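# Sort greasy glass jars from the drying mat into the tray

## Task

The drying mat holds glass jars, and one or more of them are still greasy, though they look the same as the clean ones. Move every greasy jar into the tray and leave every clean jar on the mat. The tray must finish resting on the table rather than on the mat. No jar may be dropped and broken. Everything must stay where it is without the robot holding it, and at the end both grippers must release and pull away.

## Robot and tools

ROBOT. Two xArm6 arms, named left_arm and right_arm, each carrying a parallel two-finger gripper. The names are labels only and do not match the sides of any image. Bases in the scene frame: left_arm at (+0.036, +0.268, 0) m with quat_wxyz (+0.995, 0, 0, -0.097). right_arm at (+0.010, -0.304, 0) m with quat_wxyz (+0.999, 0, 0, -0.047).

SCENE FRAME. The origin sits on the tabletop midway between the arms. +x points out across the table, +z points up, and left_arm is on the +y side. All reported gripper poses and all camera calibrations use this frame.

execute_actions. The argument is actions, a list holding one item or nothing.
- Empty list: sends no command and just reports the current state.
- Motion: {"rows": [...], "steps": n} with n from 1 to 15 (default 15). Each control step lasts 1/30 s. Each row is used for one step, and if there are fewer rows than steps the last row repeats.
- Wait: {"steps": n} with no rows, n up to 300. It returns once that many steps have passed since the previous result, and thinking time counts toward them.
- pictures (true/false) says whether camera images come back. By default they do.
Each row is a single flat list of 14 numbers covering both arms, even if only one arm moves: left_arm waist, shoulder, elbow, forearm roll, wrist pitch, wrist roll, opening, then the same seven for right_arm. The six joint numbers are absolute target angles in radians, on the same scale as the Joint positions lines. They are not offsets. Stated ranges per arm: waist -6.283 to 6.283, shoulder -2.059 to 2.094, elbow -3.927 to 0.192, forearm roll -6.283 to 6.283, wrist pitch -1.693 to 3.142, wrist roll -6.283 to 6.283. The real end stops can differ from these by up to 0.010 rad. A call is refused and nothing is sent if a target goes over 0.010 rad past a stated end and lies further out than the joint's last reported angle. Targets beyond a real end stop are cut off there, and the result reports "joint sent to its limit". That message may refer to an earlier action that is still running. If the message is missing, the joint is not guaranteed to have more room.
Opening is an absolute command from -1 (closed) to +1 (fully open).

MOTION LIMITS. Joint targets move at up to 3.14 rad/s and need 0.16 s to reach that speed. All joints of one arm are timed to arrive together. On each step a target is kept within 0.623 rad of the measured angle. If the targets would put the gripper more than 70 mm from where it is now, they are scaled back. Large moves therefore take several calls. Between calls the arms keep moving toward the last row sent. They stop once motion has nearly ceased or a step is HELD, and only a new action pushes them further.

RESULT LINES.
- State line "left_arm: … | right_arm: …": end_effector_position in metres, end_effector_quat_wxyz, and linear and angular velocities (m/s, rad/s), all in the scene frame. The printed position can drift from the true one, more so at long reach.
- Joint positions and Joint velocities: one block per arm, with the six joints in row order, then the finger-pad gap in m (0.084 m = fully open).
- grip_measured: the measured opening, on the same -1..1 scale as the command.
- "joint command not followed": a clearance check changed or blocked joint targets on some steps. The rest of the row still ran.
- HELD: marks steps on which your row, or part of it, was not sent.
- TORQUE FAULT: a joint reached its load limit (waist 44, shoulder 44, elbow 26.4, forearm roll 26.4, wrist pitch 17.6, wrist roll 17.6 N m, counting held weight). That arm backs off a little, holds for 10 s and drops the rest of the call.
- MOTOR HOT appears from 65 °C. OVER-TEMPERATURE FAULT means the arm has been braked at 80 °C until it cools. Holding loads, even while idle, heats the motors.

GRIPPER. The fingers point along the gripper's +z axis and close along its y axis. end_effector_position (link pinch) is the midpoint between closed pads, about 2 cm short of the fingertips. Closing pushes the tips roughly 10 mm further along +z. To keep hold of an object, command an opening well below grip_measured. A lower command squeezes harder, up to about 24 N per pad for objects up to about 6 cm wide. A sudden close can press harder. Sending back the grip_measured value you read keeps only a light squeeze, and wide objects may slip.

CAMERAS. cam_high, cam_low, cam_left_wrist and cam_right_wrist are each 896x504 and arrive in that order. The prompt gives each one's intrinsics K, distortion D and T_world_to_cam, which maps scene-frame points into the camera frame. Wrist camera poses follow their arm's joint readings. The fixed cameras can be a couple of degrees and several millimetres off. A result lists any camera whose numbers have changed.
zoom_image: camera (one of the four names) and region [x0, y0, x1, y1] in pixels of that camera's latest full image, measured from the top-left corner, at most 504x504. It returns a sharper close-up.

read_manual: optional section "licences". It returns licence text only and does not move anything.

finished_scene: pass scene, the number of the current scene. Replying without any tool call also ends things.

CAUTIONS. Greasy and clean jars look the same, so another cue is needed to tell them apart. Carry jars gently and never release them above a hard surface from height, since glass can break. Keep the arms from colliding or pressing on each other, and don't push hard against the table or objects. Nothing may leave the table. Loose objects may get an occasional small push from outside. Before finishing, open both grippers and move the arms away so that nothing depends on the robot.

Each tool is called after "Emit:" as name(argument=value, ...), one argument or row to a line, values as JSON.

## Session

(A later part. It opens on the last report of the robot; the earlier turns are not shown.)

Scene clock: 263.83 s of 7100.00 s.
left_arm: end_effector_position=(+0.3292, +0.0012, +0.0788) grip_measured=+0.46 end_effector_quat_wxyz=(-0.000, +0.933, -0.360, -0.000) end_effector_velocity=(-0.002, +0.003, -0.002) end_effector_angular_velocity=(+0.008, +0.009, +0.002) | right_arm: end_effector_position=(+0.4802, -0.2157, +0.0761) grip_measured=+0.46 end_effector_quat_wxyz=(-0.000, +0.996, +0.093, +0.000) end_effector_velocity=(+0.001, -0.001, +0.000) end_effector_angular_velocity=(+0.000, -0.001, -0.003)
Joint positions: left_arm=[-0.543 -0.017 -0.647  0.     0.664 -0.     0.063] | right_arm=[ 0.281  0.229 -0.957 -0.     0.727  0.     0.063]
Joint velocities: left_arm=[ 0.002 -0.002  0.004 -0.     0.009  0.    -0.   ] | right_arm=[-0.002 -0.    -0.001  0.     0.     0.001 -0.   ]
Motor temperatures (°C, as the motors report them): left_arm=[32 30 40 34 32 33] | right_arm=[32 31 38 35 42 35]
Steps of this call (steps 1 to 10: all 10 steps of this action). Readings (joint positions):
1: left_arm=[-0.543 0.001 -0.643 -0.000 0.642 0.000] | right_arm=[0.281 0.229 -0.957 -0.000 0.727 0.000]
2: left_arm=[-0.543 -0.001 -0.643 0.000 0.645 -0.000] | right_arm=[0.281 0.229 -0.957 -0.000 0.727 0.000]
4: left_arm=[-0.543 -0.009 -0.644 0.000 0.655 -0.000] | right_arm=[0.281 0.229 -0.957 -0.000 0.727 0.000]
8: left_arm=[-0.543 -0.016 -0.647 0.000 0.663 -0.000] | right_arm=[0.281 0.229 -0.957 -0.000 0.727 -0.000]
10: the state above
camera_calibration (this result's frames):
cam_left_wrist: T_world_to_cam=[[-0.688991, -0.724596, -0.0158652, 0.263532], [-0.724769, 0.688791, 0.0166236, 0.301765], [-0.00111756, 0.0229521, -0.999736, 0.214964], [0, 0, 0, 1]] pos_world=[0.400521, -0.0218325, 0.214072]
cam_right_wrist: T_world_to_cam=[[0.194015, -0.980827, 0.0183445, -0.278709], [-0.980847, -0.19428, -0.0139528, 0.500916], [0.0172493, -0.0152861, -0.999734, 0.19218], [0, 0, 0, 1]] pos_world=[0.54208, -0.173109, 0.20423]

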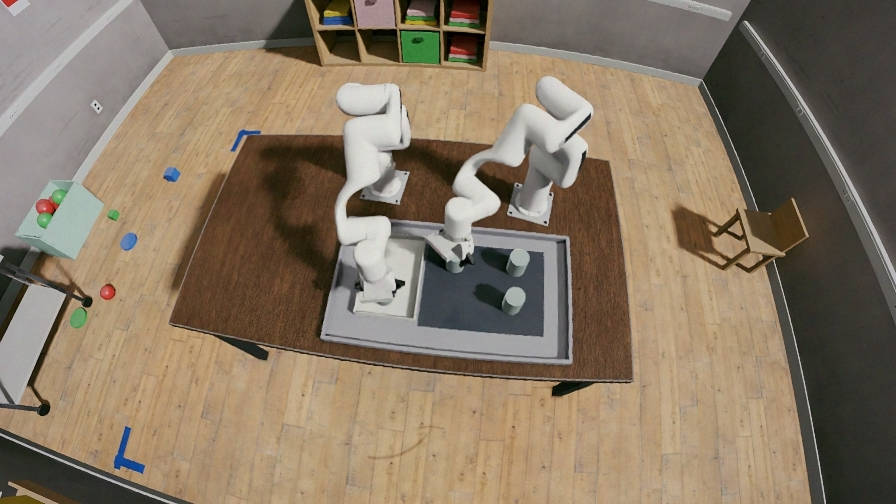

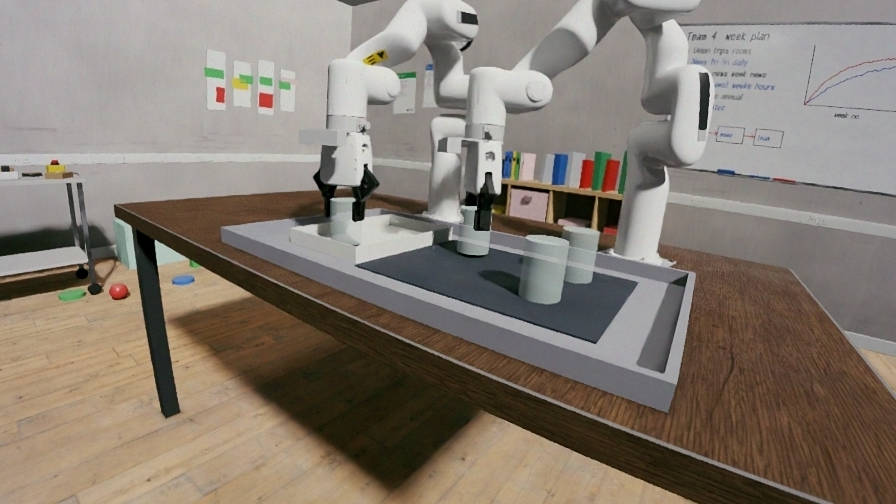

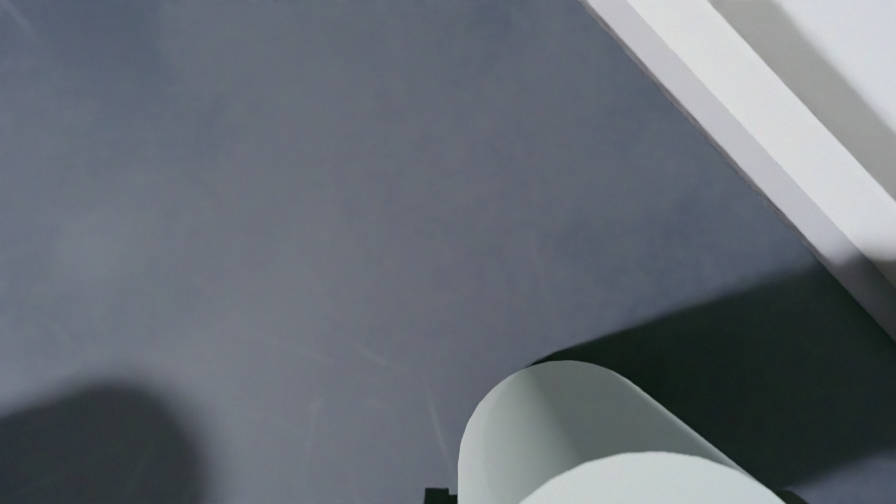

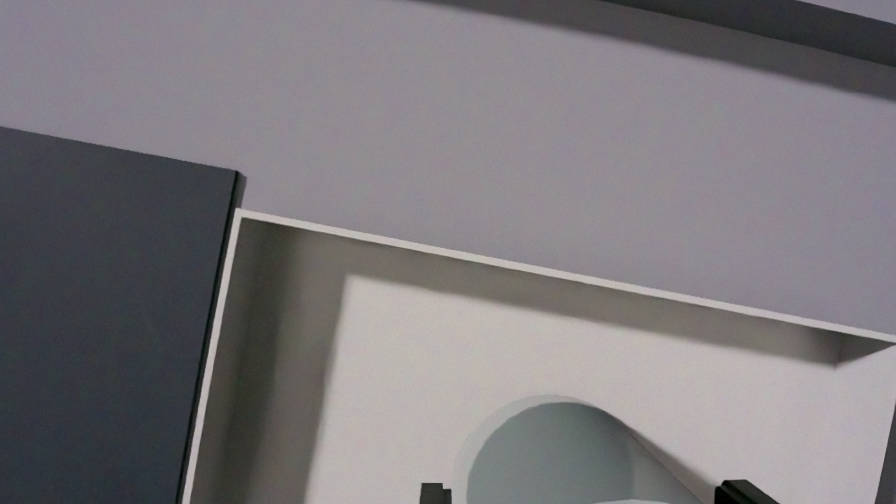

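Emit:
execute_actions(
  actions=[
    {"rows": [[-0.5428,-0.1824,-0.7402,0,0.9226,-0.4,0.3,0.2811,0.2295,-0.9565,0,0.7270,0,0.45],[-0.5428,-0.1824,-0.7402,0,0.9226,-0.4,0.3,0.2811,0.2295,-0.9565,0,0.7270,0,0.465],[-0.5428,-0.1824,-0.7402,0,0.9226,-0.4,0.3,0.2811,0.2295,-0.9565,0,0.7270,0,0.472],[-0.5428,-0.1824,-0.7402,0,0.9226,-0.4,0.3,0.2811,0.2295,-0.9565,0,0.7270,0,0.472],[-0.5428,-0.1824,-0.7402,0,0.9226,-0.4,0.3,0.2811,0.2295,-0.9565,0,0.7270,0,0.472],[-0.5428,-0.1824,-0.7402,0,0.9226,-0.4,0.3,0.2811,0.2295,-0.9565,0,0.7270,0,0.472],[-0.5428,-0.1824,-0.7402,0,0.9226,-0.4,0.3,0.2811,0.2295,-0.9565,0,0.7270,0,0.472],[-0.5428,-0.1824,-0.7402,0,0.9226,-0.4,0.3,0.2811,0.2295,-0.9565,0,0.7270,0,0.472],[-0.5428,-0.1824,-0.7402,0,0.9226,-0.4,0.3,0.2811,0.2295,-0.9565,0,0.7270,0,0.6],[-0.5428,-0.1824,-0.7402,0,0.9226,-0.4,0.3,0.2811,0.2295,-0.9565,0,0.7270,0,1]], "steps": 15},
  ],
  pictures=false,
)

Emit:
execute_actions(
  actions=[
    {"rows": [[-0.5428,-0.1824,-0.7402,0,0.9226,-0.925,0.3,0.2811,0.2295,-0.9565,0,0.7270,0,1],[-0.5428,-0.1824,-0.7402,0,0.9226,-0.925,0.3,0.2811,0.2295,-0.9565,0,0.7270,0,1],[-0.5428,-0.1824,-0.7402,0,0.9226,-0.925,0.3,0.2811,0.2295,-0.9565,0,0.7270,0,1],[-0.5428,-0.1824,-0.7402,0,0.9226,-0.925,0.3,0.2811,0.0618,-1.0729,0,1.0111,0,1]], "steps": 15},
  ],
  pictures=false,
)

Emit:
execute_actions(
  actions=[
    {"rows": [[-0.5428,-0.1824,-0.7402,0,0.9226,-0.925,0.3,-0.6,-0.3,-0.6,0,0.9,0,1]], "steps": 15},
  ],
  pictures=false,
)

Emit:
execute_actions(
  actions=[
    {"rows": [[-0.5428,-0.1824,-0.7402,0,0.9226,-0.925,0.3,-0.6,-0.3,-0.6,0,0.9,0,1]], "steps": 10},
  ],
  pictures=false,
)

Emit:
execute_actions(
  actions=[
    {"rows": [[-0.7306,0.5129,-1.6397,0,1.1268,-0.925,0.3,-0.6,-0.3,-0.6,0,0.9,0,1]], "steps": 15},
  ],
  pictures=false,
)

Emit:
execute_actions(
  actions=[
    {"steps": 25},
  ],
)

Scene clock: 277.53 s of 7100.00 s.
left_arm: end_effector_position=(+0.3286, +0.0017, +0.1584) grip_measured=+0.46 end_effector_quat_wxyz=(-0.001, +0.986, -0.169, -0.001) end_effector_velocity=(-0.011, +0.009, -0.013) end_effector_angular_velocity=(+0.037, +0.041, +0.035) | right_arm: end_effector_position=(+0.4804, -0.2157, +0.0763) grip_measured=+0.98 end_effector_quat_wxyz=(-0.000, +0.996, +0.093, +0.000) end_effector_velocity=(-0.003, -0.001, -0.003) end_effector_angular_velocity=(-0.001, +0.008, +0.001)
Joint positions: left_arm=[-0.543 -0.181 -0.738  0.     0.921 -0.397  0.063] | right_arm=[ 0.281  0.229 -0.957  0.     0.727  0.     0.083]
Joint velocities: left_arm=[-0.     0.013  0.015 -0.     0.027 -0.035  0.   ] | right_arm=[-0.     0.003  0.005  0.     0.001 -0.002  0.013]
Motor temperatures (°C, as the motors report them): left_arm=[32 30 40 34 32 33] | right_arm=[32 31 38 35 42 35]
Steps of this call (steps 1 to 15: the robot went on to your last target; steps 16 to 90: nothing new was sent; then 10.20 s passed at rest; steps 91 to 105: all 15 steps of this action). Readings (joint positions):
91: left_arm=[-0.543 -0.017 -0.647 0.000 0.665 -0.000] | right_arm=[0.281 0.230 -0.957 0.000 0.727 -0.000]
92: left_arm=[-0.543 -0.019 -0.648 0.000 0.668 -0.006] | right_arm=[0.281 0.229 -0.957 -0.000 0.727 -0.000]
94: left_arm=[-0.543 -0.037 -0.657 0.000 0.704 -0.060] | right_arm=[0.281 0.230 -0.957 -0.000 0.727 -0.000]
98: left_arm=[-0.543 -0.141 -0.719 -0.000 0.853 -0.293] | right_arm=[0.281 0.229 -0.957 -0.000 0.727 0.000]
105: the state above

Scene clock: 278.03 s of 7100.00 s.
left_arm: end_effector_position=(+0.3292, +0.0012, +0.1599) grip_measured=+0.46 end_effector_quat_wxyz=(-0.000, +0.996, +0.092, -0.000) end_effector_velocity=(+0.000, -0.001, +0.001) end_effector_angular_velocity=(-0.001, -0.002, +0.051) | right_arm: end_effector_position=(+0.4827, -0.2152, +0.1794) grip_measured=+1.00 end_effector_quat_wxyz=(-0.000, +0.996, +0.093, +0.005) end_effector_velocity=(-0.035, -0.007, +0.025) end_effector_angular_velocity=(-0.021, +0.105, +0.001)
Joint positions: left_arm=[-0.543 -0.182 -0.74   0.     0.923 -0.921  0.063] | right_arm=[ 0.281  0.064 -1.072 -0.     0.999 -0.     0.084]
Joint velocities: left_arm=[-0.001 -0.001 -0.001  0.    -0.    -0.052 -0.   ] | right_arm=[ 0.    -0.067 -0.02  -0.002  0.194  0.    -0.   ]
Motor temperatures (°C, as the motors report them): left_arm=[32 30 40 34 32 33] | right_arm=[32 31 38 35 42 35]
Steps of this call (steps 1 to 15: all 15 steps of this action). Readings (joint positions):
1: left_arm=[-0.543 -0.181 -0.738 0.000 0.922 -0.399] | right_arm=[0.281 0.229 -0.957 0.000 0.727 0.000]
2: left_arm=[-0.543 -0.181 -0.738 0.000 0.922 -0.404] | right_arm=[0.281 0.229 -0.957 0.000 0.727 0.000]
4: left_arm=[-0.543 -0.181 -0.739 0.000 0.922 -0.459] | right_arm=[0.281 0.229 -0.957 0.000 0.727 0.000]
8: left_arm=[-0.543 -0.182 -0.740 -0.000 0.922 -0.749] | right_arm=[0.281 0.177 -0.990 0.000 0.826 -0.000]
15: the state above

Scene clock: 278.53 s of 7100.00 s.
left_arm: end_effector_position=(+0.3292, +0.0012, +0.1600) grip_measured=+0.46 end_effector_quat_wxyz=(-0.000, +0.996, +0.094, -0.000) end_effector_velocity=(+0.001, +0.000, +0.000) end_effector_angular_velocity=(-0.000, -0.001, +0.003) | right_arm: end_effector_position=(+0.4224, -0.3852, +0.1686) grip_measured=+1.00 end_effector_quat_wxyz=(-0.000, +0.995, -0.097, -0.001) end_effector_velocity=(-0.184, -0.363, -0.023) end_effector_angular_velocity=(-0.001, -0.005, -0.931)
Joint positions: left_arm=[-0.543 -0.182 -0.74   0.     0.923 -0.925  0.063] | right_arm=[-0.099 -0.114 -0.838 -0.     0.954  0.     0.084]
Joint velocities: left_arm=[ 0.002 -0.001 -0.     0.    -0.    -0.002  0.   ] | right_arm=[-0.932 -0.341  0.436 -0.    -0.099 -0.001 -0.   ]
Motor temperatures (°C, as the motors report them): left_arm=[32 30 40 34 32 33] | right_arm=[32 31 38 35 42 35]
Steps of this call (steps 1 to 15: all 15 steps of this action). Readings (joint positions):
1: left_arm=[-0.543 -0.182 -0.740 0.000 0.923 -0.923] | right_arm=[0.281 0.063 -1.072 -0.000 1.004 -0.000]
2: left_arm=[-0.543 -0.182 -0.740 0.000 0.923 -0.924] | right_arm=[0.278 0.061 -1.068 0.000 1.005 -0.000]
4: left_arm=[-0.543 -0.182 -0.740 0.000 0.923 -0.924] | right_arm=[0.234 0.035 -1.032 0.000 0.996 -0.000]
8: left_arm=[-0.543 -0.182 -0.740 0.000 0.923 -0.925] | right_arm=[0.112 -0.029 -0.948 -0.000 0.978 0.000]
15: the state above

Scene clock: 278.87 s of 7100.00 s.
left_arm: end_effector_position=(+0.3292, +0.0011, +0.1600) grip_measured=+0.46 end_effector_quat_wxyz=(+0.000, +0.996, +0.094, -0.000) end_effector_velocity=(+0.000, +0.000, +0.000) end_effector_angular_velocity=(-0.000, -0.000, -0.001) | right_arm: end_effector_position=(+0.3417, -0.4924, +0.1584) grip_measured=+1.00 end_effector_quat_wxyz=(-0.000, +0.967, -0.255, -0.000) end_effector_velocity=(-0.294, -0.272, -0.038) end_effector_angular_velocity=(-0.002, -0.003, -1.002)
Joint positions: left_arm=[-0.543 -0.182 -0.74   0.     0.923 -0.925  0.063] | right_arm=[-0.421 -0.233 -0.685 -0.     0.919  0.     0.084]
Joint velocities: left_arm=[ 0.001 -0.     0.     0.     0.     0.001  0.   ] | right_arm=[-1.    -0.371  0.475 -0.    -0.107  0.002  0.   ]
Motor temperatures (°C, as the motors report them): left_arm=[32 30 40 34 32 33] | right_arm=[32 31 38 35 42 35]
Steps of this call (steps 1 to 10: all 10 steps of this action). Readings (joint positions):
1: left_arm=[-0.543 -0.182 -0.740 0.000 0.923 -0.925] | right_arm=[-0.130 -0.126 -0.823 -0.000 0.950 0.000]
2: left_arm=[-0.543 -0.182 -0.740 0.000 0.923 -0.925] | right_arm=[-0.162 -0.137 -0.808 -0.000 0.947 0.000]
4: left_arm=[-0.543 -0.182 -0.740 0.000 0.923 -0.925] | right_arm=[-0.225 -0.161 -0.778 -0.000 0.940 0.000]
8: left_arm=[-0.543 -0.182 -0.740 0.000 0.923 -0.925] | right_arm=[-0.355 -0.209 -0.717 -0.000 0.926 0.000]
10: the state above

Scene clock: 279.37 s of 7100.00 s.
left_arm: end_effector_position=(+0.3806, -0.1436, +0.1564) grip_measured=+0.46 end_effector_quat_wxyz=(-0.016, +0.999, +0.026, -0.013) end_effector_velocity=(+0.126, -0.361, +0.047) end_effector_angular_velocity=(-0.171, -0.143, -0.253) | right_arm: end_effector_position=(+0.2866, -0.5342, +0.1510) grip_measured=+1.00 end_effector_quat_wxyz=(+0.000, +0.940, -0.340, +0.000) end_effector_velocity=(-0.003, -0.001, -0.001) end_effector_angular_velocity=(+0.002, +0.003, -0.006)
Joint positions: left_arm=[-0.678  0.312 -1.34  -0.     1.069 -0.925  0.063] | right_arm=[-0.599 -0.3   -0.601  0.     0.9   -0.     0.084]
Joint velocities: left_arm=[-0.253  0.966 -1.465 -0.     0.276  0.    -0.   ] | right_arm=[-0.008 -0.001  0.004 -0.     0.    -0.001 -0.   ]
Motor temperatures (°C, as the motors report them): left_arm=[32 30 40 34 32 33] | right_arm=[32 31 38 35 42 35]
Steps of this call (steps 1 to 15: all 15 steps of this action). Readings (joint positions):
1: left_arm=[-0.543 -0.182 -0.740 0.000 0.923 -0.925] | right_arm=[-0.454 -0.246 -0.669 -0.000 0.916 0.000]
2: left_arm=[-0.544 -0.179 -0.745 0.000 0.925 -0.925] | right_arm=[-0.488 -0.258 -0.653 -0.000 0.912 0.000]
4: left_arm=[-0.559 -0.129 -0.796 0.000 0.943 -0.925] | right_arm=[-0.550 -0.281 -0.624 -0.000 0.906 0.000]
8: left_arm=[-0.618 0.078 -1.005 -0.000 1.003 -0.925] | right_arm=[-0.594 -0.298 -0.603 -0.000 0.901 0.000]
15: the state above

Scene clock: 280.20 s of 7100.00 s.
left_arm: end_effector_position=(+0.3994, -0.2151, +0.1601) grip_measured=+0.46 end_effector_quat_wxyz=(+0.000, +1.000, -0.000, +0.000) end_effector_velocity=(-0.000, -0.000, -0.000) end_effector_angular_velocity=(-0.000, -0.000, +0.000) | right_arm: end_effector_position=(+0.2861, -0.5344, +0.1509) grip_measured=+1.00 end_effector_quat_wxyz=(+0.000, +0.940, -0.341, -0.000) end_effector_velocity=(-0.000, -0.000, +0.000) end_effector_angular_velocity=(-0.000, +0.001, +0.001)
Joint positions: left_arm=[-0.731  0.513 -1.64   0.     1.127 -0.925  0.063] | right_arm=[-0.6   -0.3   -0.6    0.     0.9    0.     0.084]
Joint velocities: left_arm=[-0.001  0.001 -0.001 -0.    -0.    -0.001 -0.   ] | right_arm=[-0.001  0.001 -0.001 -0.001  0.    -0.001 -0.   ]
Motor temperatures (°C, as the motors report them): left_arm=[32 30 40 34 32 33] | right_arm=[32 31 38 35 42 35]
Steps of this call (steps 1 to 25: the robot went on to your last target). Readings (joint positions):
1: left_arm=[-0.687 0.345 -1.390 0.000 1.079 -0.925] | right_arm=[-0.599 -0.300 -0.600 0.000 0.900 -0.000]
2: left_arm=[-0.696 0.379 -1.440 0.000 1.089 -0.925] | right_arm=[-0.599 -0.300 -0.600 0.000 0.900 -0.000]
4: left_arm=[-0.713 0.443 -1.536 -0.000 1.106 -0.925] | right_arm=[-0.599 -0.300 -0.600 0.000 0.900 -0.000]
8: left_arm=[-0.730 0.506 -1.626 -0.000 1.124 -0.925] | right_arm=[-0.600 -0.300 -0.600 0.000 0.900 -0.000]
25: the state above
camera_calibration (this result's frames):
cam_left_wrist: T_world_to_cam=[[-0.0229263, -0.999612, -0.0158093, -0.168696], [-0.999607, 0.022665, 0.0165137, 0.466741], [-0.0161489, 0.0161817, -0.999739, 0.305774], [0, 0, 0, 1]] pos_world=[0.467628, -0.184157, 0.29532]
cam_right_wrist: T_world_to_cam=[[-0.63319, -0.773779, 0.0183427, -0.207718], [-0.773996, 0.633041, -0.0137851, 0.63267], [-0.000945051, -0.0229257, -0.999737, 0.266618], [0, 0, 0, 1]] pos_world=[0.35841, -0.555122, 0.279079]

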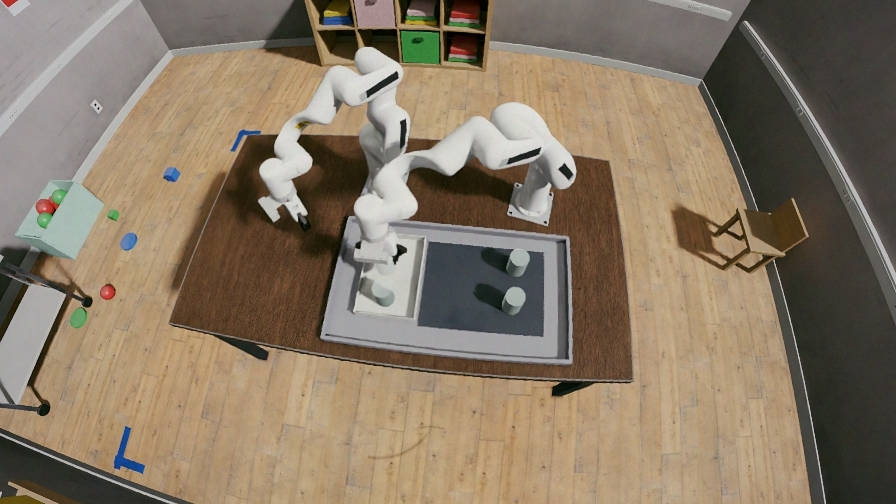

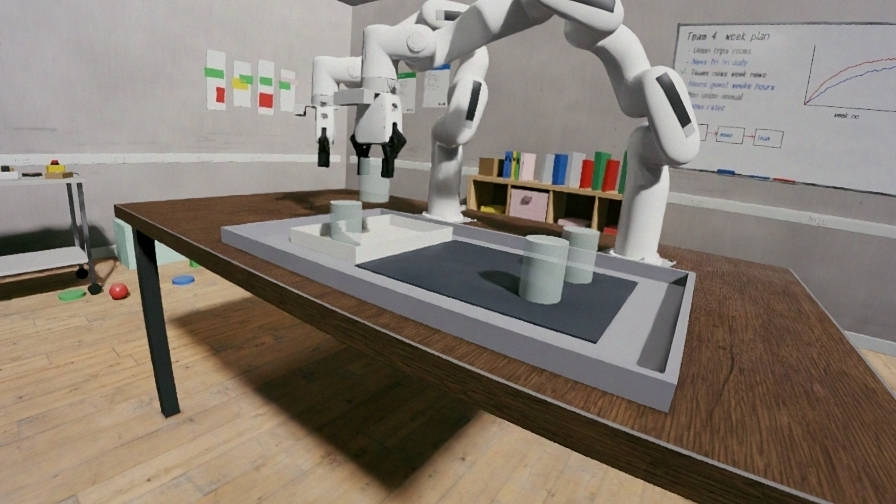

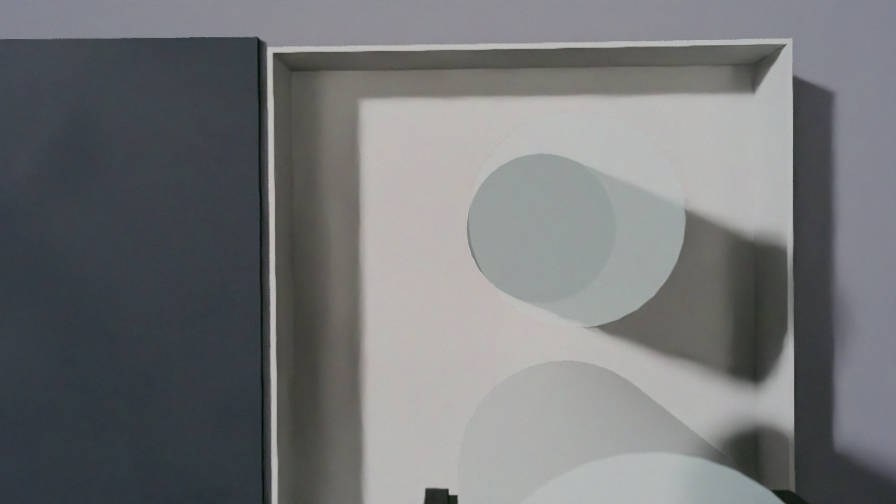

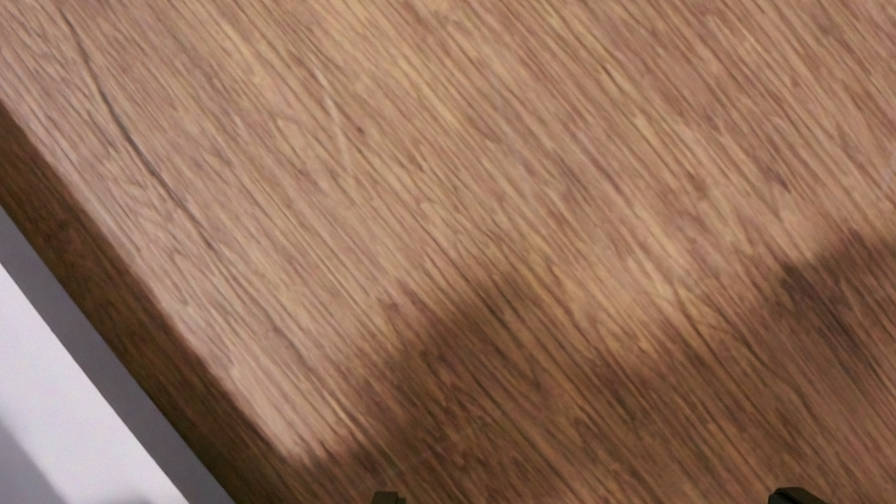

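Emit:
execute_actions(
  actions=[
    {"rows": [[-0.7306,0.5788,-1.5650,0,0.9862,-0.925,0.3,-0.6,-0.3,-0.6,0,0.9,0,1]], "steps": 15},
  ],
  pictures=false,
)

Emit:
execute_actions(
  actions=[
    {"rows": [[-0.7306,0.5845,-1.5619,0,0.9774,-0.925,0.3,-0.6,-0.3,-0.6,0,0.9,0,1],[-0.7306,0.5901,-1.5588,0,0.9687,-0.925,0.3,-0.6,-0.3,-0.6,0,0.9,0,1],[-0.7306,0.5958,-1.5557,0,0.9599,-0.925,0.3,-0.6,-0.3,-0.6,0,0.9,0,1],[-0.7306,0.6015,-1.5526,0,0.9511,-0.925,0.3,-0.6,-0.3,-0.6,0,0.9,0,1],[-0.7306,0.6071,-1.5495,0,0.9424,-0.925,0.3,-0.6,-0.3,-0.6,0,0.9,0,1],[-0.7306,0.6128,-1.5464,0,0.9336,-0.925,0.3,-0.6,-0.3,-0.6,0,0.9,0,1]], "steps": 15},
  ],
  pictures=false,
)

Emit:
execute_actions(
  actions=[
    {"rows": [[-0.7306,0.6128,-1.5464,0,0.9336,-0.925,0.3,-0.6,-0.3,-0.6,0,0.9,0,1]], "steps": 10},
  ],
)

Scene clock: 286.07 s of 7100.00 s.
left_arm: end_effector_position=(+0.4004, -0.2165, +0.1030) grip_measured=+0.46 end_effector_quat_wxyz=(+0.002, +1.000, -0.000, +0.002) end_effector_velocity=(-0.006, +0.007, -0.014) end_effector_angular_velocity=(+0.023, +0.017, +0.000) | right_arm: end_effector_position=(+0.2861, -0.5344, +0.1509) grip_measured=+1.00 end_effector_quat_wxyz=(+0.000, +0.940, -0.341, -0.000) end_effector_velocity=(-0.000, +0.000, -0.001) end_effector_angular_velocity=(+0.001, +0.001, -0.001)
Joint positions: left_arm=[-0.731  0.576 -1.568 -0.     0.986 -0.925  0.063] | right_arm=[-0.6   -0.3   -0.6    0.     0.9    0.     0.084]
Joint velocities: left_arm=[-0.     0.01   0.02   0.    -0.    -0.001 -0.   ] | right_arm=[0.    0.001 0.001 0.    0.    0.001 0.   ]
Motor temperatures (°C, as the motors report them): left_arm=[32 30 40 34 32 33] | right_arm=[32 30 38 35 42 35]
Steps of this call (steps 1 to 15: the robot went on to your last target; steps 16 to 90: nothing new was sent; then 2.37 s passed at rest; steps 91 to 105: all 15 steps of this action). Readings (joint positions):
91: left_arm=[-0.731 0.513 -1.640 -0.000 1.127 -0.925] | right_arm=[-0.600 -0.300 -0.600 0.000 0.900 0.000]
92: left_arm=[-0.731 0.514 -1.638 -0.000 1.121 -0.925] | right_arm=[-0.600 -0.300 -0.600 -0.000 0.900 0.000]
94: left_arm=[-0.731 0.530 -1.619 -0.000 1.073 -0.925] | right_arm=[-0.600 -0.300 -0.600 0.000 0.900 0.000]
98: left_arm=[-0.731 0.582 -1.562 0.000 1.000 -0.925] | right_arm=[-0.600 -0.300 -0.600 0.000 0.900 -0.000]
105: the state above

Scene clock: 286.57 s of 7100.00 s.
left_arm: end_effector_position=(+0.3995, -0.2154, +0.0766) grip_measured=+0.46 end_effector_quat_wxyz=(+0.000, +1.000, -0.000, +0.000) end_effector_velocity=(+0.005, -0.007, +0.011) end_effector_angular_velocity=(-0.025, -0.019, +0.002) | right_arm: end_effector_position=(+0.2861, -0.5344, +0.1509) grip_measured=+1.00 end_effector_quat_wxyz=(+0.000, +0.940, -0.341, -0.000) end_effector_velocity=(+0.000, +0.000, -0.000) end_effector_angular_velocity=(+0.001, -0.000, +0.002)
Joint positions: left_arm=[-0.731  0.612 -1.547 -0.     0.934 -0.925  0.063] | right_arm=[-0.6   -0.3   -0.6   -0.     0.9   -0.     0.084]
Joint velocities: left_arm=[ 0.001 -0.01  -0.01  -0.    -0.01  -0.002  0.   ] | right_arm=[ 0.    -0.     0.     0.001  0.    -0.003  0.   ]
Motor temperatures (°C, as the motors report them): left_arm=[32 30 40 34 32 33] | right_arm=[32 30 38 35 42 35]
Steps of this call (steps 1 to 15: all 15 steps of this action). Readings (joint positions):
1: left_arm=[-0.731 0.577 -1.567 -0.000 0.986 -0.925] | right_arm=[-0.600 -0.300 -0.600 0.000 0.900 -0.000]
2: left_arm=[-0.731 0.578 -1.566 -0.000 0.985 -0.925] | right_arm=[-0.600 -0.300 -0.600 -0.000 0.900 0.000]
4: left_arm=[-0.731 0.583 -1.563 -0.000 0.976 -0.925] | right_arm=[-0.600 -0.300 -0.600 -0.000 0.900 0.000]
8: left_arm=[-0.731 0.603 -1.551 0.000 0.948 -0.925] | right_arm=[-0.600 -0.300 -0.600 0.000 0.900 0.000]
15: the state above

Scene clock: 286.90 s of 7100.00 s.
left_arm: end_effector_position=(+0.3993, -0.2151, +0.0761) grip_measured=+0.46 end_effector_quat_wxyz=(+0.000, +1.000, -0.000, +0.000) end_effector_velocity=(-0.000, -0.000, -0.000) end_effector_angular_velocity=(+0.000, +0.000, -0.001) | right_arm: end_effector_position=(+0.2861, -0.5344, +0.1509) grip_measured=+1.00 end_effector_quat_wxyz=(+0.000, +0.940, -0.341, -0.000) end_effector_velocity=(-0.000, -0.000, -0.000) end_effector_angular_velocity=(+0.001, +0.001, +0.002)
Joint positions: left_arm=[-0.731  0.613 -1.546 -0.     0.934 -0.925  0.063] | right_arm=[-0.6   -0.3   -0.6   -0.     0.9    0.     0.084]
Joint velocities: left_arm=[-0.001  0.001 -0.     0.    -0.     0.     0.   ] | right_arm=[-0.001  0.     0.001 -0.     0.    -0.002 -0.   ]
Motor temperatures (°C, as the motors report them): left_arm=[32 30 40 34 32 33] | right_arm=[32 30 38 35 42 35]
Steps of this call (steps 1 to 10: all 10 steps of this action). Readings (joint positions):
1: left_arm=[-0.731 0.612 -1.547 -0.000 0.934 -0.925] | right_arm=[-0.600 -0.300 -0.600 -0.000 0.900 0.000]
2: left_arm=[-0.731 0.612 -1.547 -0.000 0.934 -0.925] | right_arm=[-0.600 -0.300 -0.600 -0.000 0.900 0.000]
4: left_arm=[-0.731 0.612 -1.547 -0.000 0.934 -0.925] | right_arm=[-0.600 -0.300 -0.600 0.000 0.900 0.000]
8: left_arm=[-0.731 0.613 -1.546 -0.000 0.934 -0.925] | right_arm=[-0.600 -0.300 -0.600 -0.000 0.900 0.000]
10: the state above
camera_calibration (this result's frames):
cam_left_wrist: T_world_to_cam=[[-0.0230125, -0.999611, -0.01577, -0.170058], [-0.999605, 0.0227523, 0.0164877, 0.468131], [-0.0161224, 0.0161431, -0.99974, 0.221759], [0, 0, 0, 1]] pos_world=[0.467608, -0.184223, 0.211301]
cam_right_wrist: T_world_to_cam=[[-0.633194, -0.773775, 0.018343, -0.207718], [-0.773992, 0.633045, -0.0137851, 0.632671], [-0.000945339, -0.022926, -0.999737, 0.266618], [0, 0, 0, 1]] pos_world=[0.358409, -0.555123, 0.279079]

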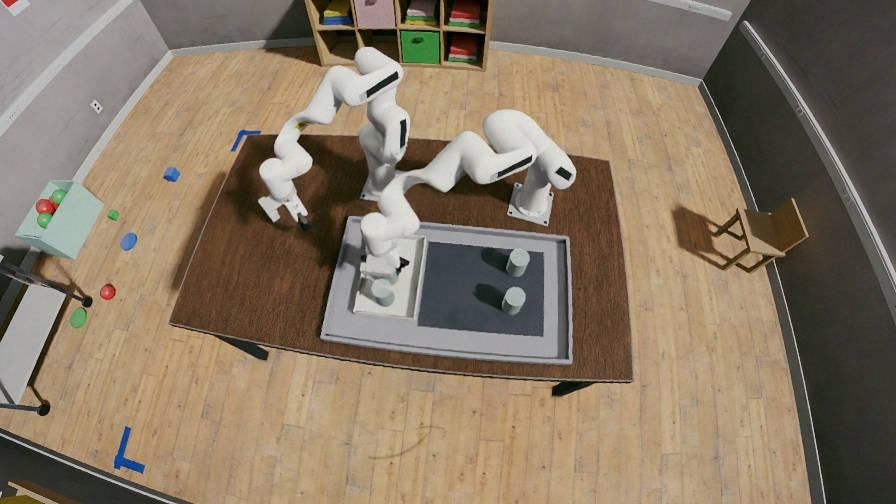

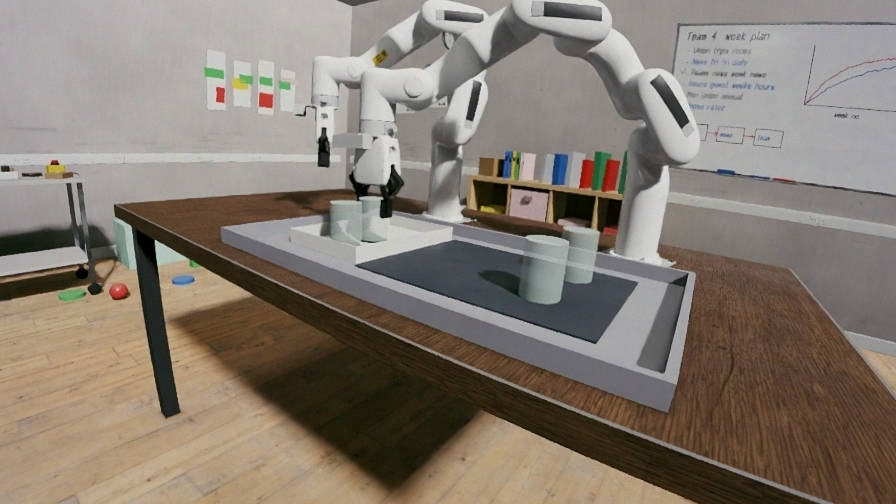

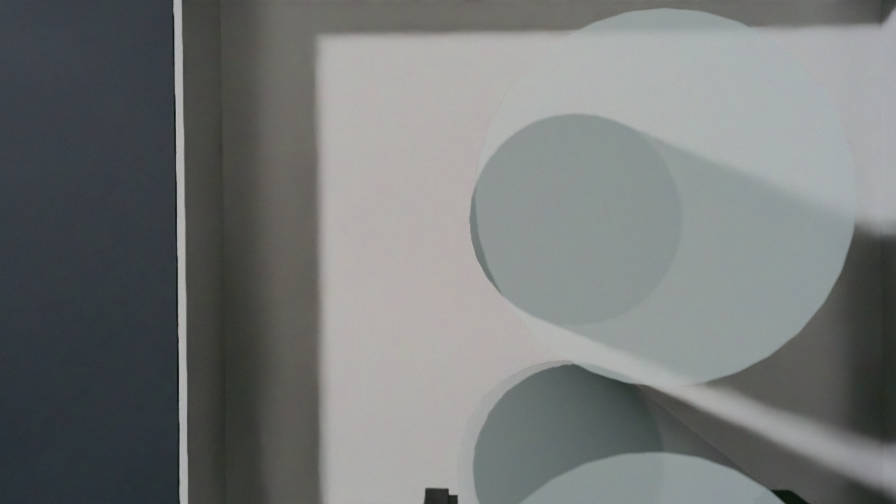

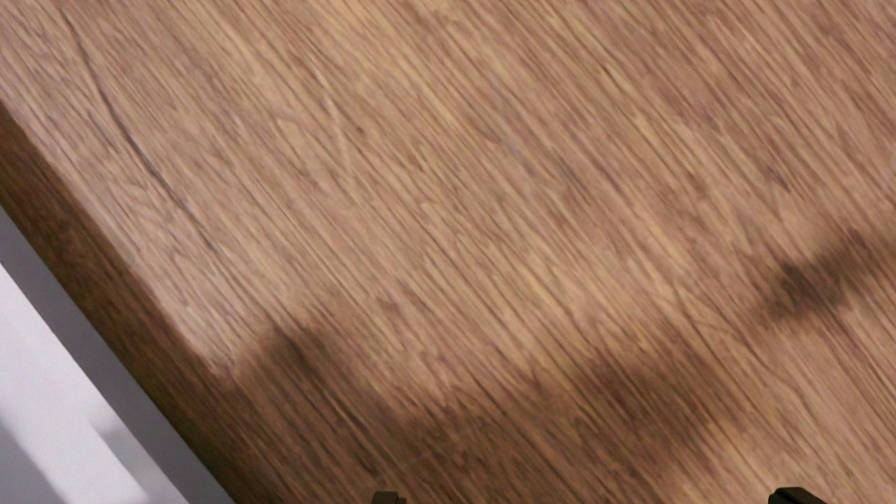

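Release, retreat, and go to J2.

Emit:
execute_actions(
  actions=[
    {"rows": [[-0.7306,0.6128,-1.5464,0,0.9336,-0.925,0.45,-0.6,-0.3,-0.6,0,0.9,0,1],[-0.7306,0.6128,-1.5464,0,0.9336,-0.925,0.465,-0.6,-0.3,-0.6,0,0.9,0,1],[-0.7306,0.6128,-1.5464,0,0.9336,-0.925,0.471,-0.6,-0.3,-0.6,0,0.9,0,1],[-0.7306,0.6128,-1.5464,0,0.9336,-0.925,0.471,-0.6,-0.3,-0.6,0,0.9,0,1],[-0.7306,0.6128,-1.5464,0,0.9336,-0.925,0.471,-0.6,-0.3,-0.6,0,0.9,0,1],[-0.7306,0.6128,-1.5464,0,0.9336,-0.925,0.471,-0.6,-0.3,-0.6,0,0.9,0,1],[-0.7306,0.6128,-1.5464,0,0.9336,-0.925,0.471,-0.6,-0.3,-0.6,0,0.9,0,1],[-0.7306,0.6128,-1.5464,0,0.9336,-0.925,0.471,-0.6,-0.3,-0.6,0,0.9,0,1],[-0.7306,0.6128,-1.5464,0,0.9336,-0.925,0.6,-0.6,-0.3,-0.6,0,0.9,0,1],[-0.7306,0.6128,-1.5464,0,0.9336,-0.925,1,-0.6,-0.3,-0.6,0,0.9,0,1]], "steps": 15},
  ],
  pictures=false,
)

Emit:
execute_actions(
  actions=[
    {"rows": [[-0.7306,0.6128,-1.5464,0,0.9336,-0.925,1,-0.6,-0.3,-0.6,0,0.9,0,1],[-0.7306,0.6128,-1.5464,0,0.9336,-0.925,1,-0.6,-0.3,-0.6,0,0.9,0,1],[-0.7306,0.6128,-1.5464,0,0.9336,-0.925,1,-0.6,-0.3,-0.6,0,0.9,0,1],[-0.7306,0.5129,-1.6397,0,1.1268,-0.925,1,-0.6,-0.3,-0.6,0,0.9,0,1]], "steps": 15},
  ],
  pictures=false,
)

Emit:
execute_actions(
  actions=[
    {"rows": [[-0.0064,-0.5933,-0.4023,0,0.9956,0,1,-0.6,-0.3,-0.6,0,0.9,0,1]], "steps": 15},
  ],
  pictures=false,
)

Emit:
execute_actions(
  actions=[
    {"rows": [[-0.0064,-0.5933,-0.4023,0,0.9956,0,1,-0.6,-0.3,-0.6,0,0.9,0,1]], "steps": 15},
  ],
  pictures=false,
)

Emit:
execute_actions(
  actions=[
    {"rows": [[-0.0064,-0.5933,-0.4023,0,0.9956,0,1,-0.6,-0.3,-0.6,0,0.9,0,1]], "steps": 15},
  ],
)

Scene clock: 298.63 s of 7100.00 s.
left_arm: end_effector_position=(+0.3995, -0.2154, +0.0765) grip_measured=+0.98 end_effector_quat_wxyz=(+0.000, +1.000, -0.000, +0.000) end_effector_velocity=(-0.002, +0.002, -0.004) end_effector_angular_velocity=(+0.007, +0.006, -0.002) | right_arm: end_effector_position=(+0.2861, -0.5344, +0.1509) grip_measured=+1.00 end_effector_quat_wxyz=(+0.000, +0.940, -0.341, -0.000) end_effector_velocity=(+0.000, +0.000, +0.000) end_effector_angular_velocity=(-0.000, +0.000, -0.000)
Joint positions: left_arm=[-0.731  0.612 -1.547 -0.     0.933 -0.925  0.083] | right_arm=[-0.6   -0.3   -0.6   -0.     0.9   -0.     0.084]
Joint velocities: left_arm=[-0.001  0.004  0.004 -0.     0.001  0.001  0.013] | right_arm=[ 0.001 -0.001  0.    -0.     0.     0.001  0.   ]
Motor temperatures (°C, as the motors report them): left_arm=[32 30 40 34 32 33] | right_arm=[32 30 38 35 42 35]
Steps of this call (steps 1 to 15: the robot went on to your last target; steps 16 to 90: nothing new was sent; then 8.23 s passed at rest; steps 91 to 105: all 15 steps of this action). Readings (joint positions):
91: left_arm=[-0.731 0.613 -1.546 0.000 0.934 -0.925] | right_arm=[-0.600 -0.300 -0.600 0.000 0.900 0.000]
92: left_arm=[-0.731 0.613 -1.546 -0.000 0.934 -0.925] | right_arm=[-0.600 -0.300 -0.600 0.000 0.900 0.000]
94: left_arm=[-0.731 0.613 -1.546 0.000 0.934 -0.925] | right_arm=[-0.600 -0.300 -0.600 -0.000 0.900 0.000]
98: left_arm=[-0.731 0.613 -1.546 -0.000 0.934 -0.925] | right_arm=[-0.600 -0.300 -0.600 0.000 0.900 0.000]
105: the state above

Scene clock: 299.13 s of 7100.00 s.
left_arm: end_effector_position=(+0.4001, -0.2161, +0.1613) grip_measured=+1.00 end_effector_quat_wxyz=(+0.002, +1.000, -0.000, +0.002) end_effector_velocity=(-0.033, +0.042, -0.086) end_effector_angular_velocity=(+0.186, +0.139, -0.002) | right_arm: end_effector_position=(+0.2861, -0.5344, +0.1509) grip_measured=+1.00 end_effector_quat_wxyz=(+0.000, +0.940, -0.341, -0.000) end_effector_velocity=(+0.000, -0.001, +0.001) end_effector_angular_velocity=(-0.002, -0.002, -0.001)
Joint positions: left_arm=[-0.731  0.511 -1.64  -0.     1.123 -0.925  0.084] | right_arm=[-0.6   -0.3   -0.6   -0.     0.9   -0.     0.084]
Joint velocities: left_arm=[-0.002  0.076  0.08   0.001  0.075  0.    -0.   ] | right_arm=[-0.001 -0.001 -0.001 -0.001 -0.001  0.001  0.   ]
Motor temperatures (°C, as the motors report them): left_arm=[32 30 40 34 32 33] | right_arm=[32 30 38 35 42 35]
Steps of this call (steps 1 to 15: all 15 steps of this action). Readings (joint positions):
1: left_arm=[-0.731 0.612 -1.547 -0.000 0.934 -0.925] | right_arm=[-0.600 -0.300 -0.600 0.000 0.900 0.000]
2: left_arm=[-0.731 0.613 -1.547 -0.000 0.934 -0.925] | right_arm=[-0.600 -0.300 -0.600 0.000 0.900 0.000]
4: left_arm=[-0.731 0.613 -1.547 -0.000 0.934 -0.925] | right_arm=[-0.600 -0.300 -0.600 -0.000 0.900 0.000]
8: left_arm=[-0.731 0.574 -1.583 0.000 1.025 -0.925] | right_arm=[-0.600 -0.300 -0.600 0.000 0.900 0.000]
15: the state above

Scene clock: 299.63 s of 7100.00 s.
left_arm: end_effector_position=(+0.4709, -0.0533, +0.2072) grip_measured=+1.00 end_effector_quat_wxyz=(+0.014, +1.000, -0.010, +0.020) end_effector_velocity=(+0.050, +0.396, +0.102) end_effector_angular_velocity=(-0.033, -0.112, -0.183) | right_arm: end_effector_position=(+0.2861, -0.5344, +0.1509) grip_measured=+1.00 end_effector_quat_wxyz=(+0.000, +0.940, -0.341, -0.000) end_effector_velocity=(+0.000, -0.000, +0.000) end_effector_angular_velocity=(-0.001, -0.001, +0.002)
Joint positions: left_arm=[-0.441  0.208 -1.327  0.     1.071 -0.616  0.084] | right_arm=[-0.6   -0.3   -0.6   -0.     0.9    0.     0.084]
Joint velocities: left_arm=[ 0.644 -0.831  0.832 -0.    -0.111  0.829  0.   ] | right_arm=[-0.    -0.    -0.    -0.    -0.    -0.002  0.   ]
Motor temperatures (°C, as the motors report them): left_arm=[32 30 40 34 32 33] | right_arm=[32 30 38 35 42 35]
Steps of this call (steps 1 to 15: all 15 steps of this action). Readings (joint positions):
1: left_arm=[-0.731 0.514 -1.637 0.000 1.125 -0.925] | right_arm=[-0.600 -0.300 -0.600 -0.000 0.900 0.000]
2: left_arm=[-0.728 0.512 -1.631 -0.000 1.124 -0.920] | right_arm=[-0.600 -0.300 -0.600 0.000 0.900 -0.000]
4: left_arm=[-0.692 0.475 -1.588 -0.001 1.116 -0.879] | right_arm=[-0.600 -0.300 -0.600 0.000 0.900 -0.000]
8: left_arm=[-0.595 0.380 -1.501 0.000 1.098 -0.788] | right_arm=[-0.600 -0.300 -0.600 0.000 0.900 0.000]
15: the state above

Scene clock: 300.13 s of 7100.00 s.
left_arm: end_effector_position=(+0.4111, +0.1265, +0.2144) grip_measured=+1.00 end_effector_quat_wxyz=(+0.008, +0.997, -0.067, +0.026) end_effector_velocity=(-0.246, +0.292, -0.128) end_effector_angular_velocity=(+0.096, +0.155, -0.195) | right_arm: end_effector_position=(+0.2861, -0.5344, +0.1509) grip_measured=+1.00 end_effector_quat_wxyz=(+0.000, +0.940, -0.341, -0.000) end_effector_velocity=(-0.000, -0.000, -0.000) end_effector_angular_velocity=(+0.001, +0.001, -0.001)
Joint positions: left_arm=[-0.165 -0.278 -0.8    0.     1.023 -0.226  0.084] | right_arm=[-0.6   -0.3   -0.6   -0.     0.9    0.     0.084]
Joint velocities: left_arm=[ 0.466 -0.919  1.177 -0.001 -0.079  0.661  0.   ] | right_arm=[-0.001  0.001 -0.     0.     0.     0.001  0.   ]
Motor temperatures (°C, as the motors report them): left_arm=[32 30 40 34 32 33] | right_arm=[32 30 38 35 42 35]
Steps of this call (steps 1 to 15: all 15 steps of this action). Readings (joint positions):
1: left_arm=[-0.420 0.180 -1.299 0.000 1.068 -0.588] | right_arm=[-0.600 -0.300 -0.600 0.000 0.900 -0.000]
2: left_arm=[-0.399 0.150 -1.270 0.000 1.064 -0.558] | right_arm=[-0.600 -0.300 -0.600 0.000 0.900 0.000]
4: left_arm=[-0.357 0.088 -1.208 0.000 1.057 -0.500] | right_arm=[-0.600 -0.300 -0.600 0.000 0.900 -0.000]
8: left_arm=[-0.280 -0.049 -1.071 0.000 1.043 -0.390] | right_arm=[-0.600 -0.300 -0.600 0.000 0.900 -0.000]
15: the state above

Scene clock: 300.63 s of 7100.00 s.
left_arm: end_effector_position=(+0.3215, +0.2093, +0.1608) grip_measured=+1.00 end_effector_quat_wxyz=(+0.000, +0.995, -0.100, +0.001) end_effector_velocity=(-0.002, +0.004, -0.000) end_effector_angular_velocity=(-0.003, -0.012, -0.011) | right_arm: end_effector_position=(+0.2861, -0.5344, +0.1509) grip_measured=+1.00 end_effector_quat_wxyz=(+0.000, +0.940, -0.341, -0.000) end_effector_velocity=(-0.000, +0.000, -0.000) end_effector_angular_velocity=(+0.000, +0.001, -0.001)
Joint positions: left_arm=[-0.008 -0.591 -0.406 -0.     0.996 -0.002  0.084] | right_arm=[-0.6   -0.3   -0.6    0.     0.9    0.     0.084]
Joint velocities: left_arm=[ 0.011 -0.024  0.019 -0.    -0.007  0.023  0.   ] | right_arm=[-0.     0.001  0.    -0.     0.     0.001 -0.   ]
Motor temperatures (°C, as the motors report them): left_arm=[32 30 40 34 32 33] | right_arm=[32 30 38 35 42 35]
Steps of this call (steps 1 to 15: all 15 steps of this action). Readings (joint positions):
1: left_arm=[-0.150 -0.309 -0.761 0.000 1.021 -0.204] | right_arm=[-0.600 -0.300 -0.600 -0.000 0.900 0.000]
2: left_arm=[-0.134 -0.340 -0.722 0.000 1.018 -0.182] | right_arm=[-0.600 -0.300 -0.600 -0.000 0.900 0.000]
4: left_arm=[-0.103 -0.402 -0.643 0.000 1.013 -0.137] | right_arm=[-0.600 -0.300 -0.600 -0.000 0.900 0.000]
8: left_arm=[-0.041 -0.524 -0.489 0.000 1.002 -0.050] | right_arm=[-0.600 -0.300 -0.600 -0.000 0.900 0.000]
15: the state above
camera_calibration (this result's frames):
cam_left_wrist: T_world_to_cam=[[-0.221756, -0.974973, -0.0158474, 0.312479], [-0.975034, 0.221519, 0.0154185, 0.329962], [-0.0115221, 0.0188709, -0.999756, 0.296272], [0, 0, 0, 1]] pos_world=[0.394432, 0.225975, 0.296064]
cam_right_wrist: T_world_to_cam=[[-0.633195, -0.773775, 0.0183427, -0.207717], [-0.773992, 0.633045, -0.0137853, 0.632671], [-0.00094508, -0.0229259, -0.999737, 0.266618], [0, 0, 0, 1]] pos_world=[0.358409, -0.555123, 0.279079]

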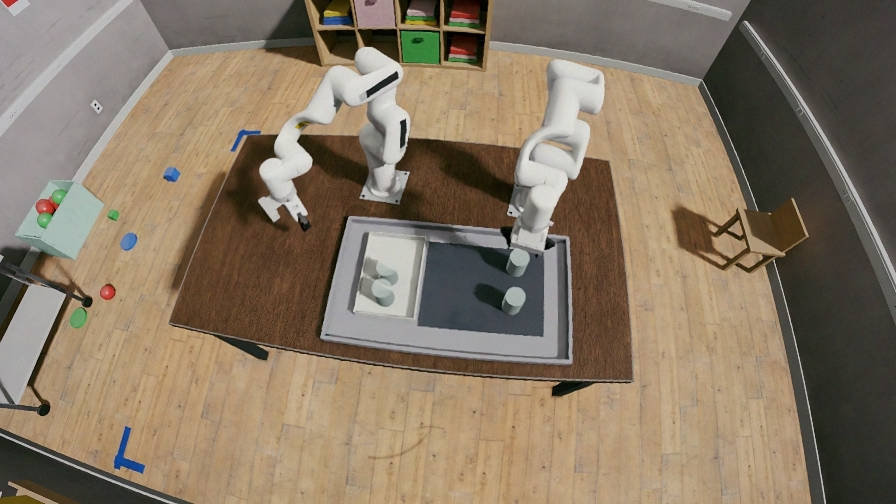

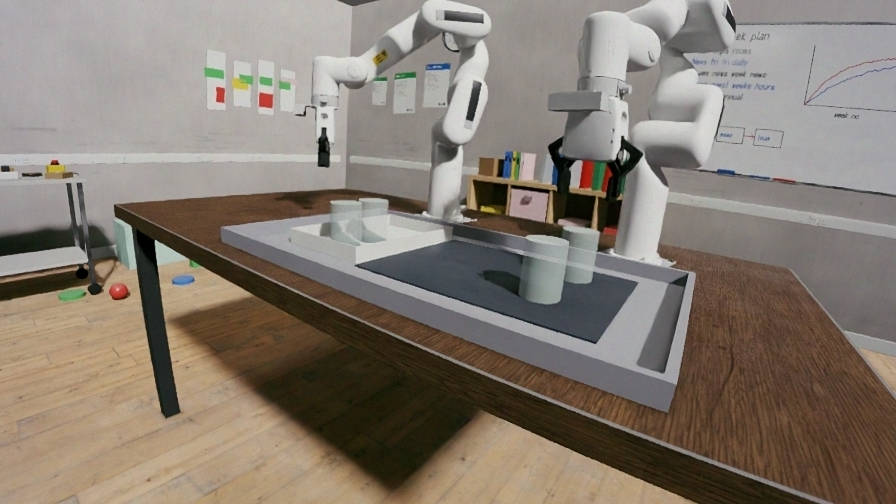

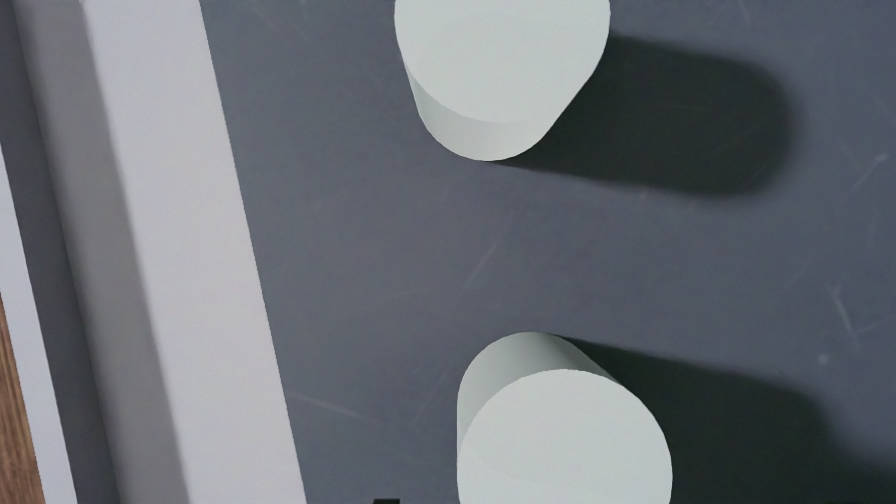

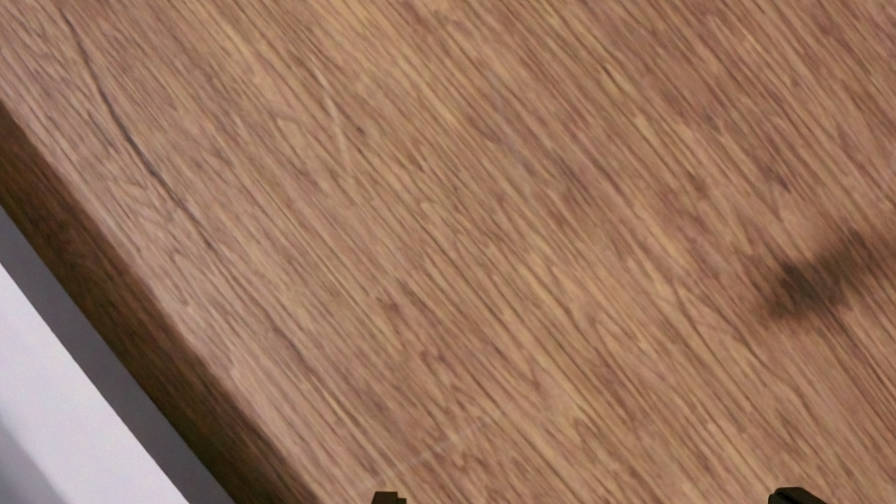

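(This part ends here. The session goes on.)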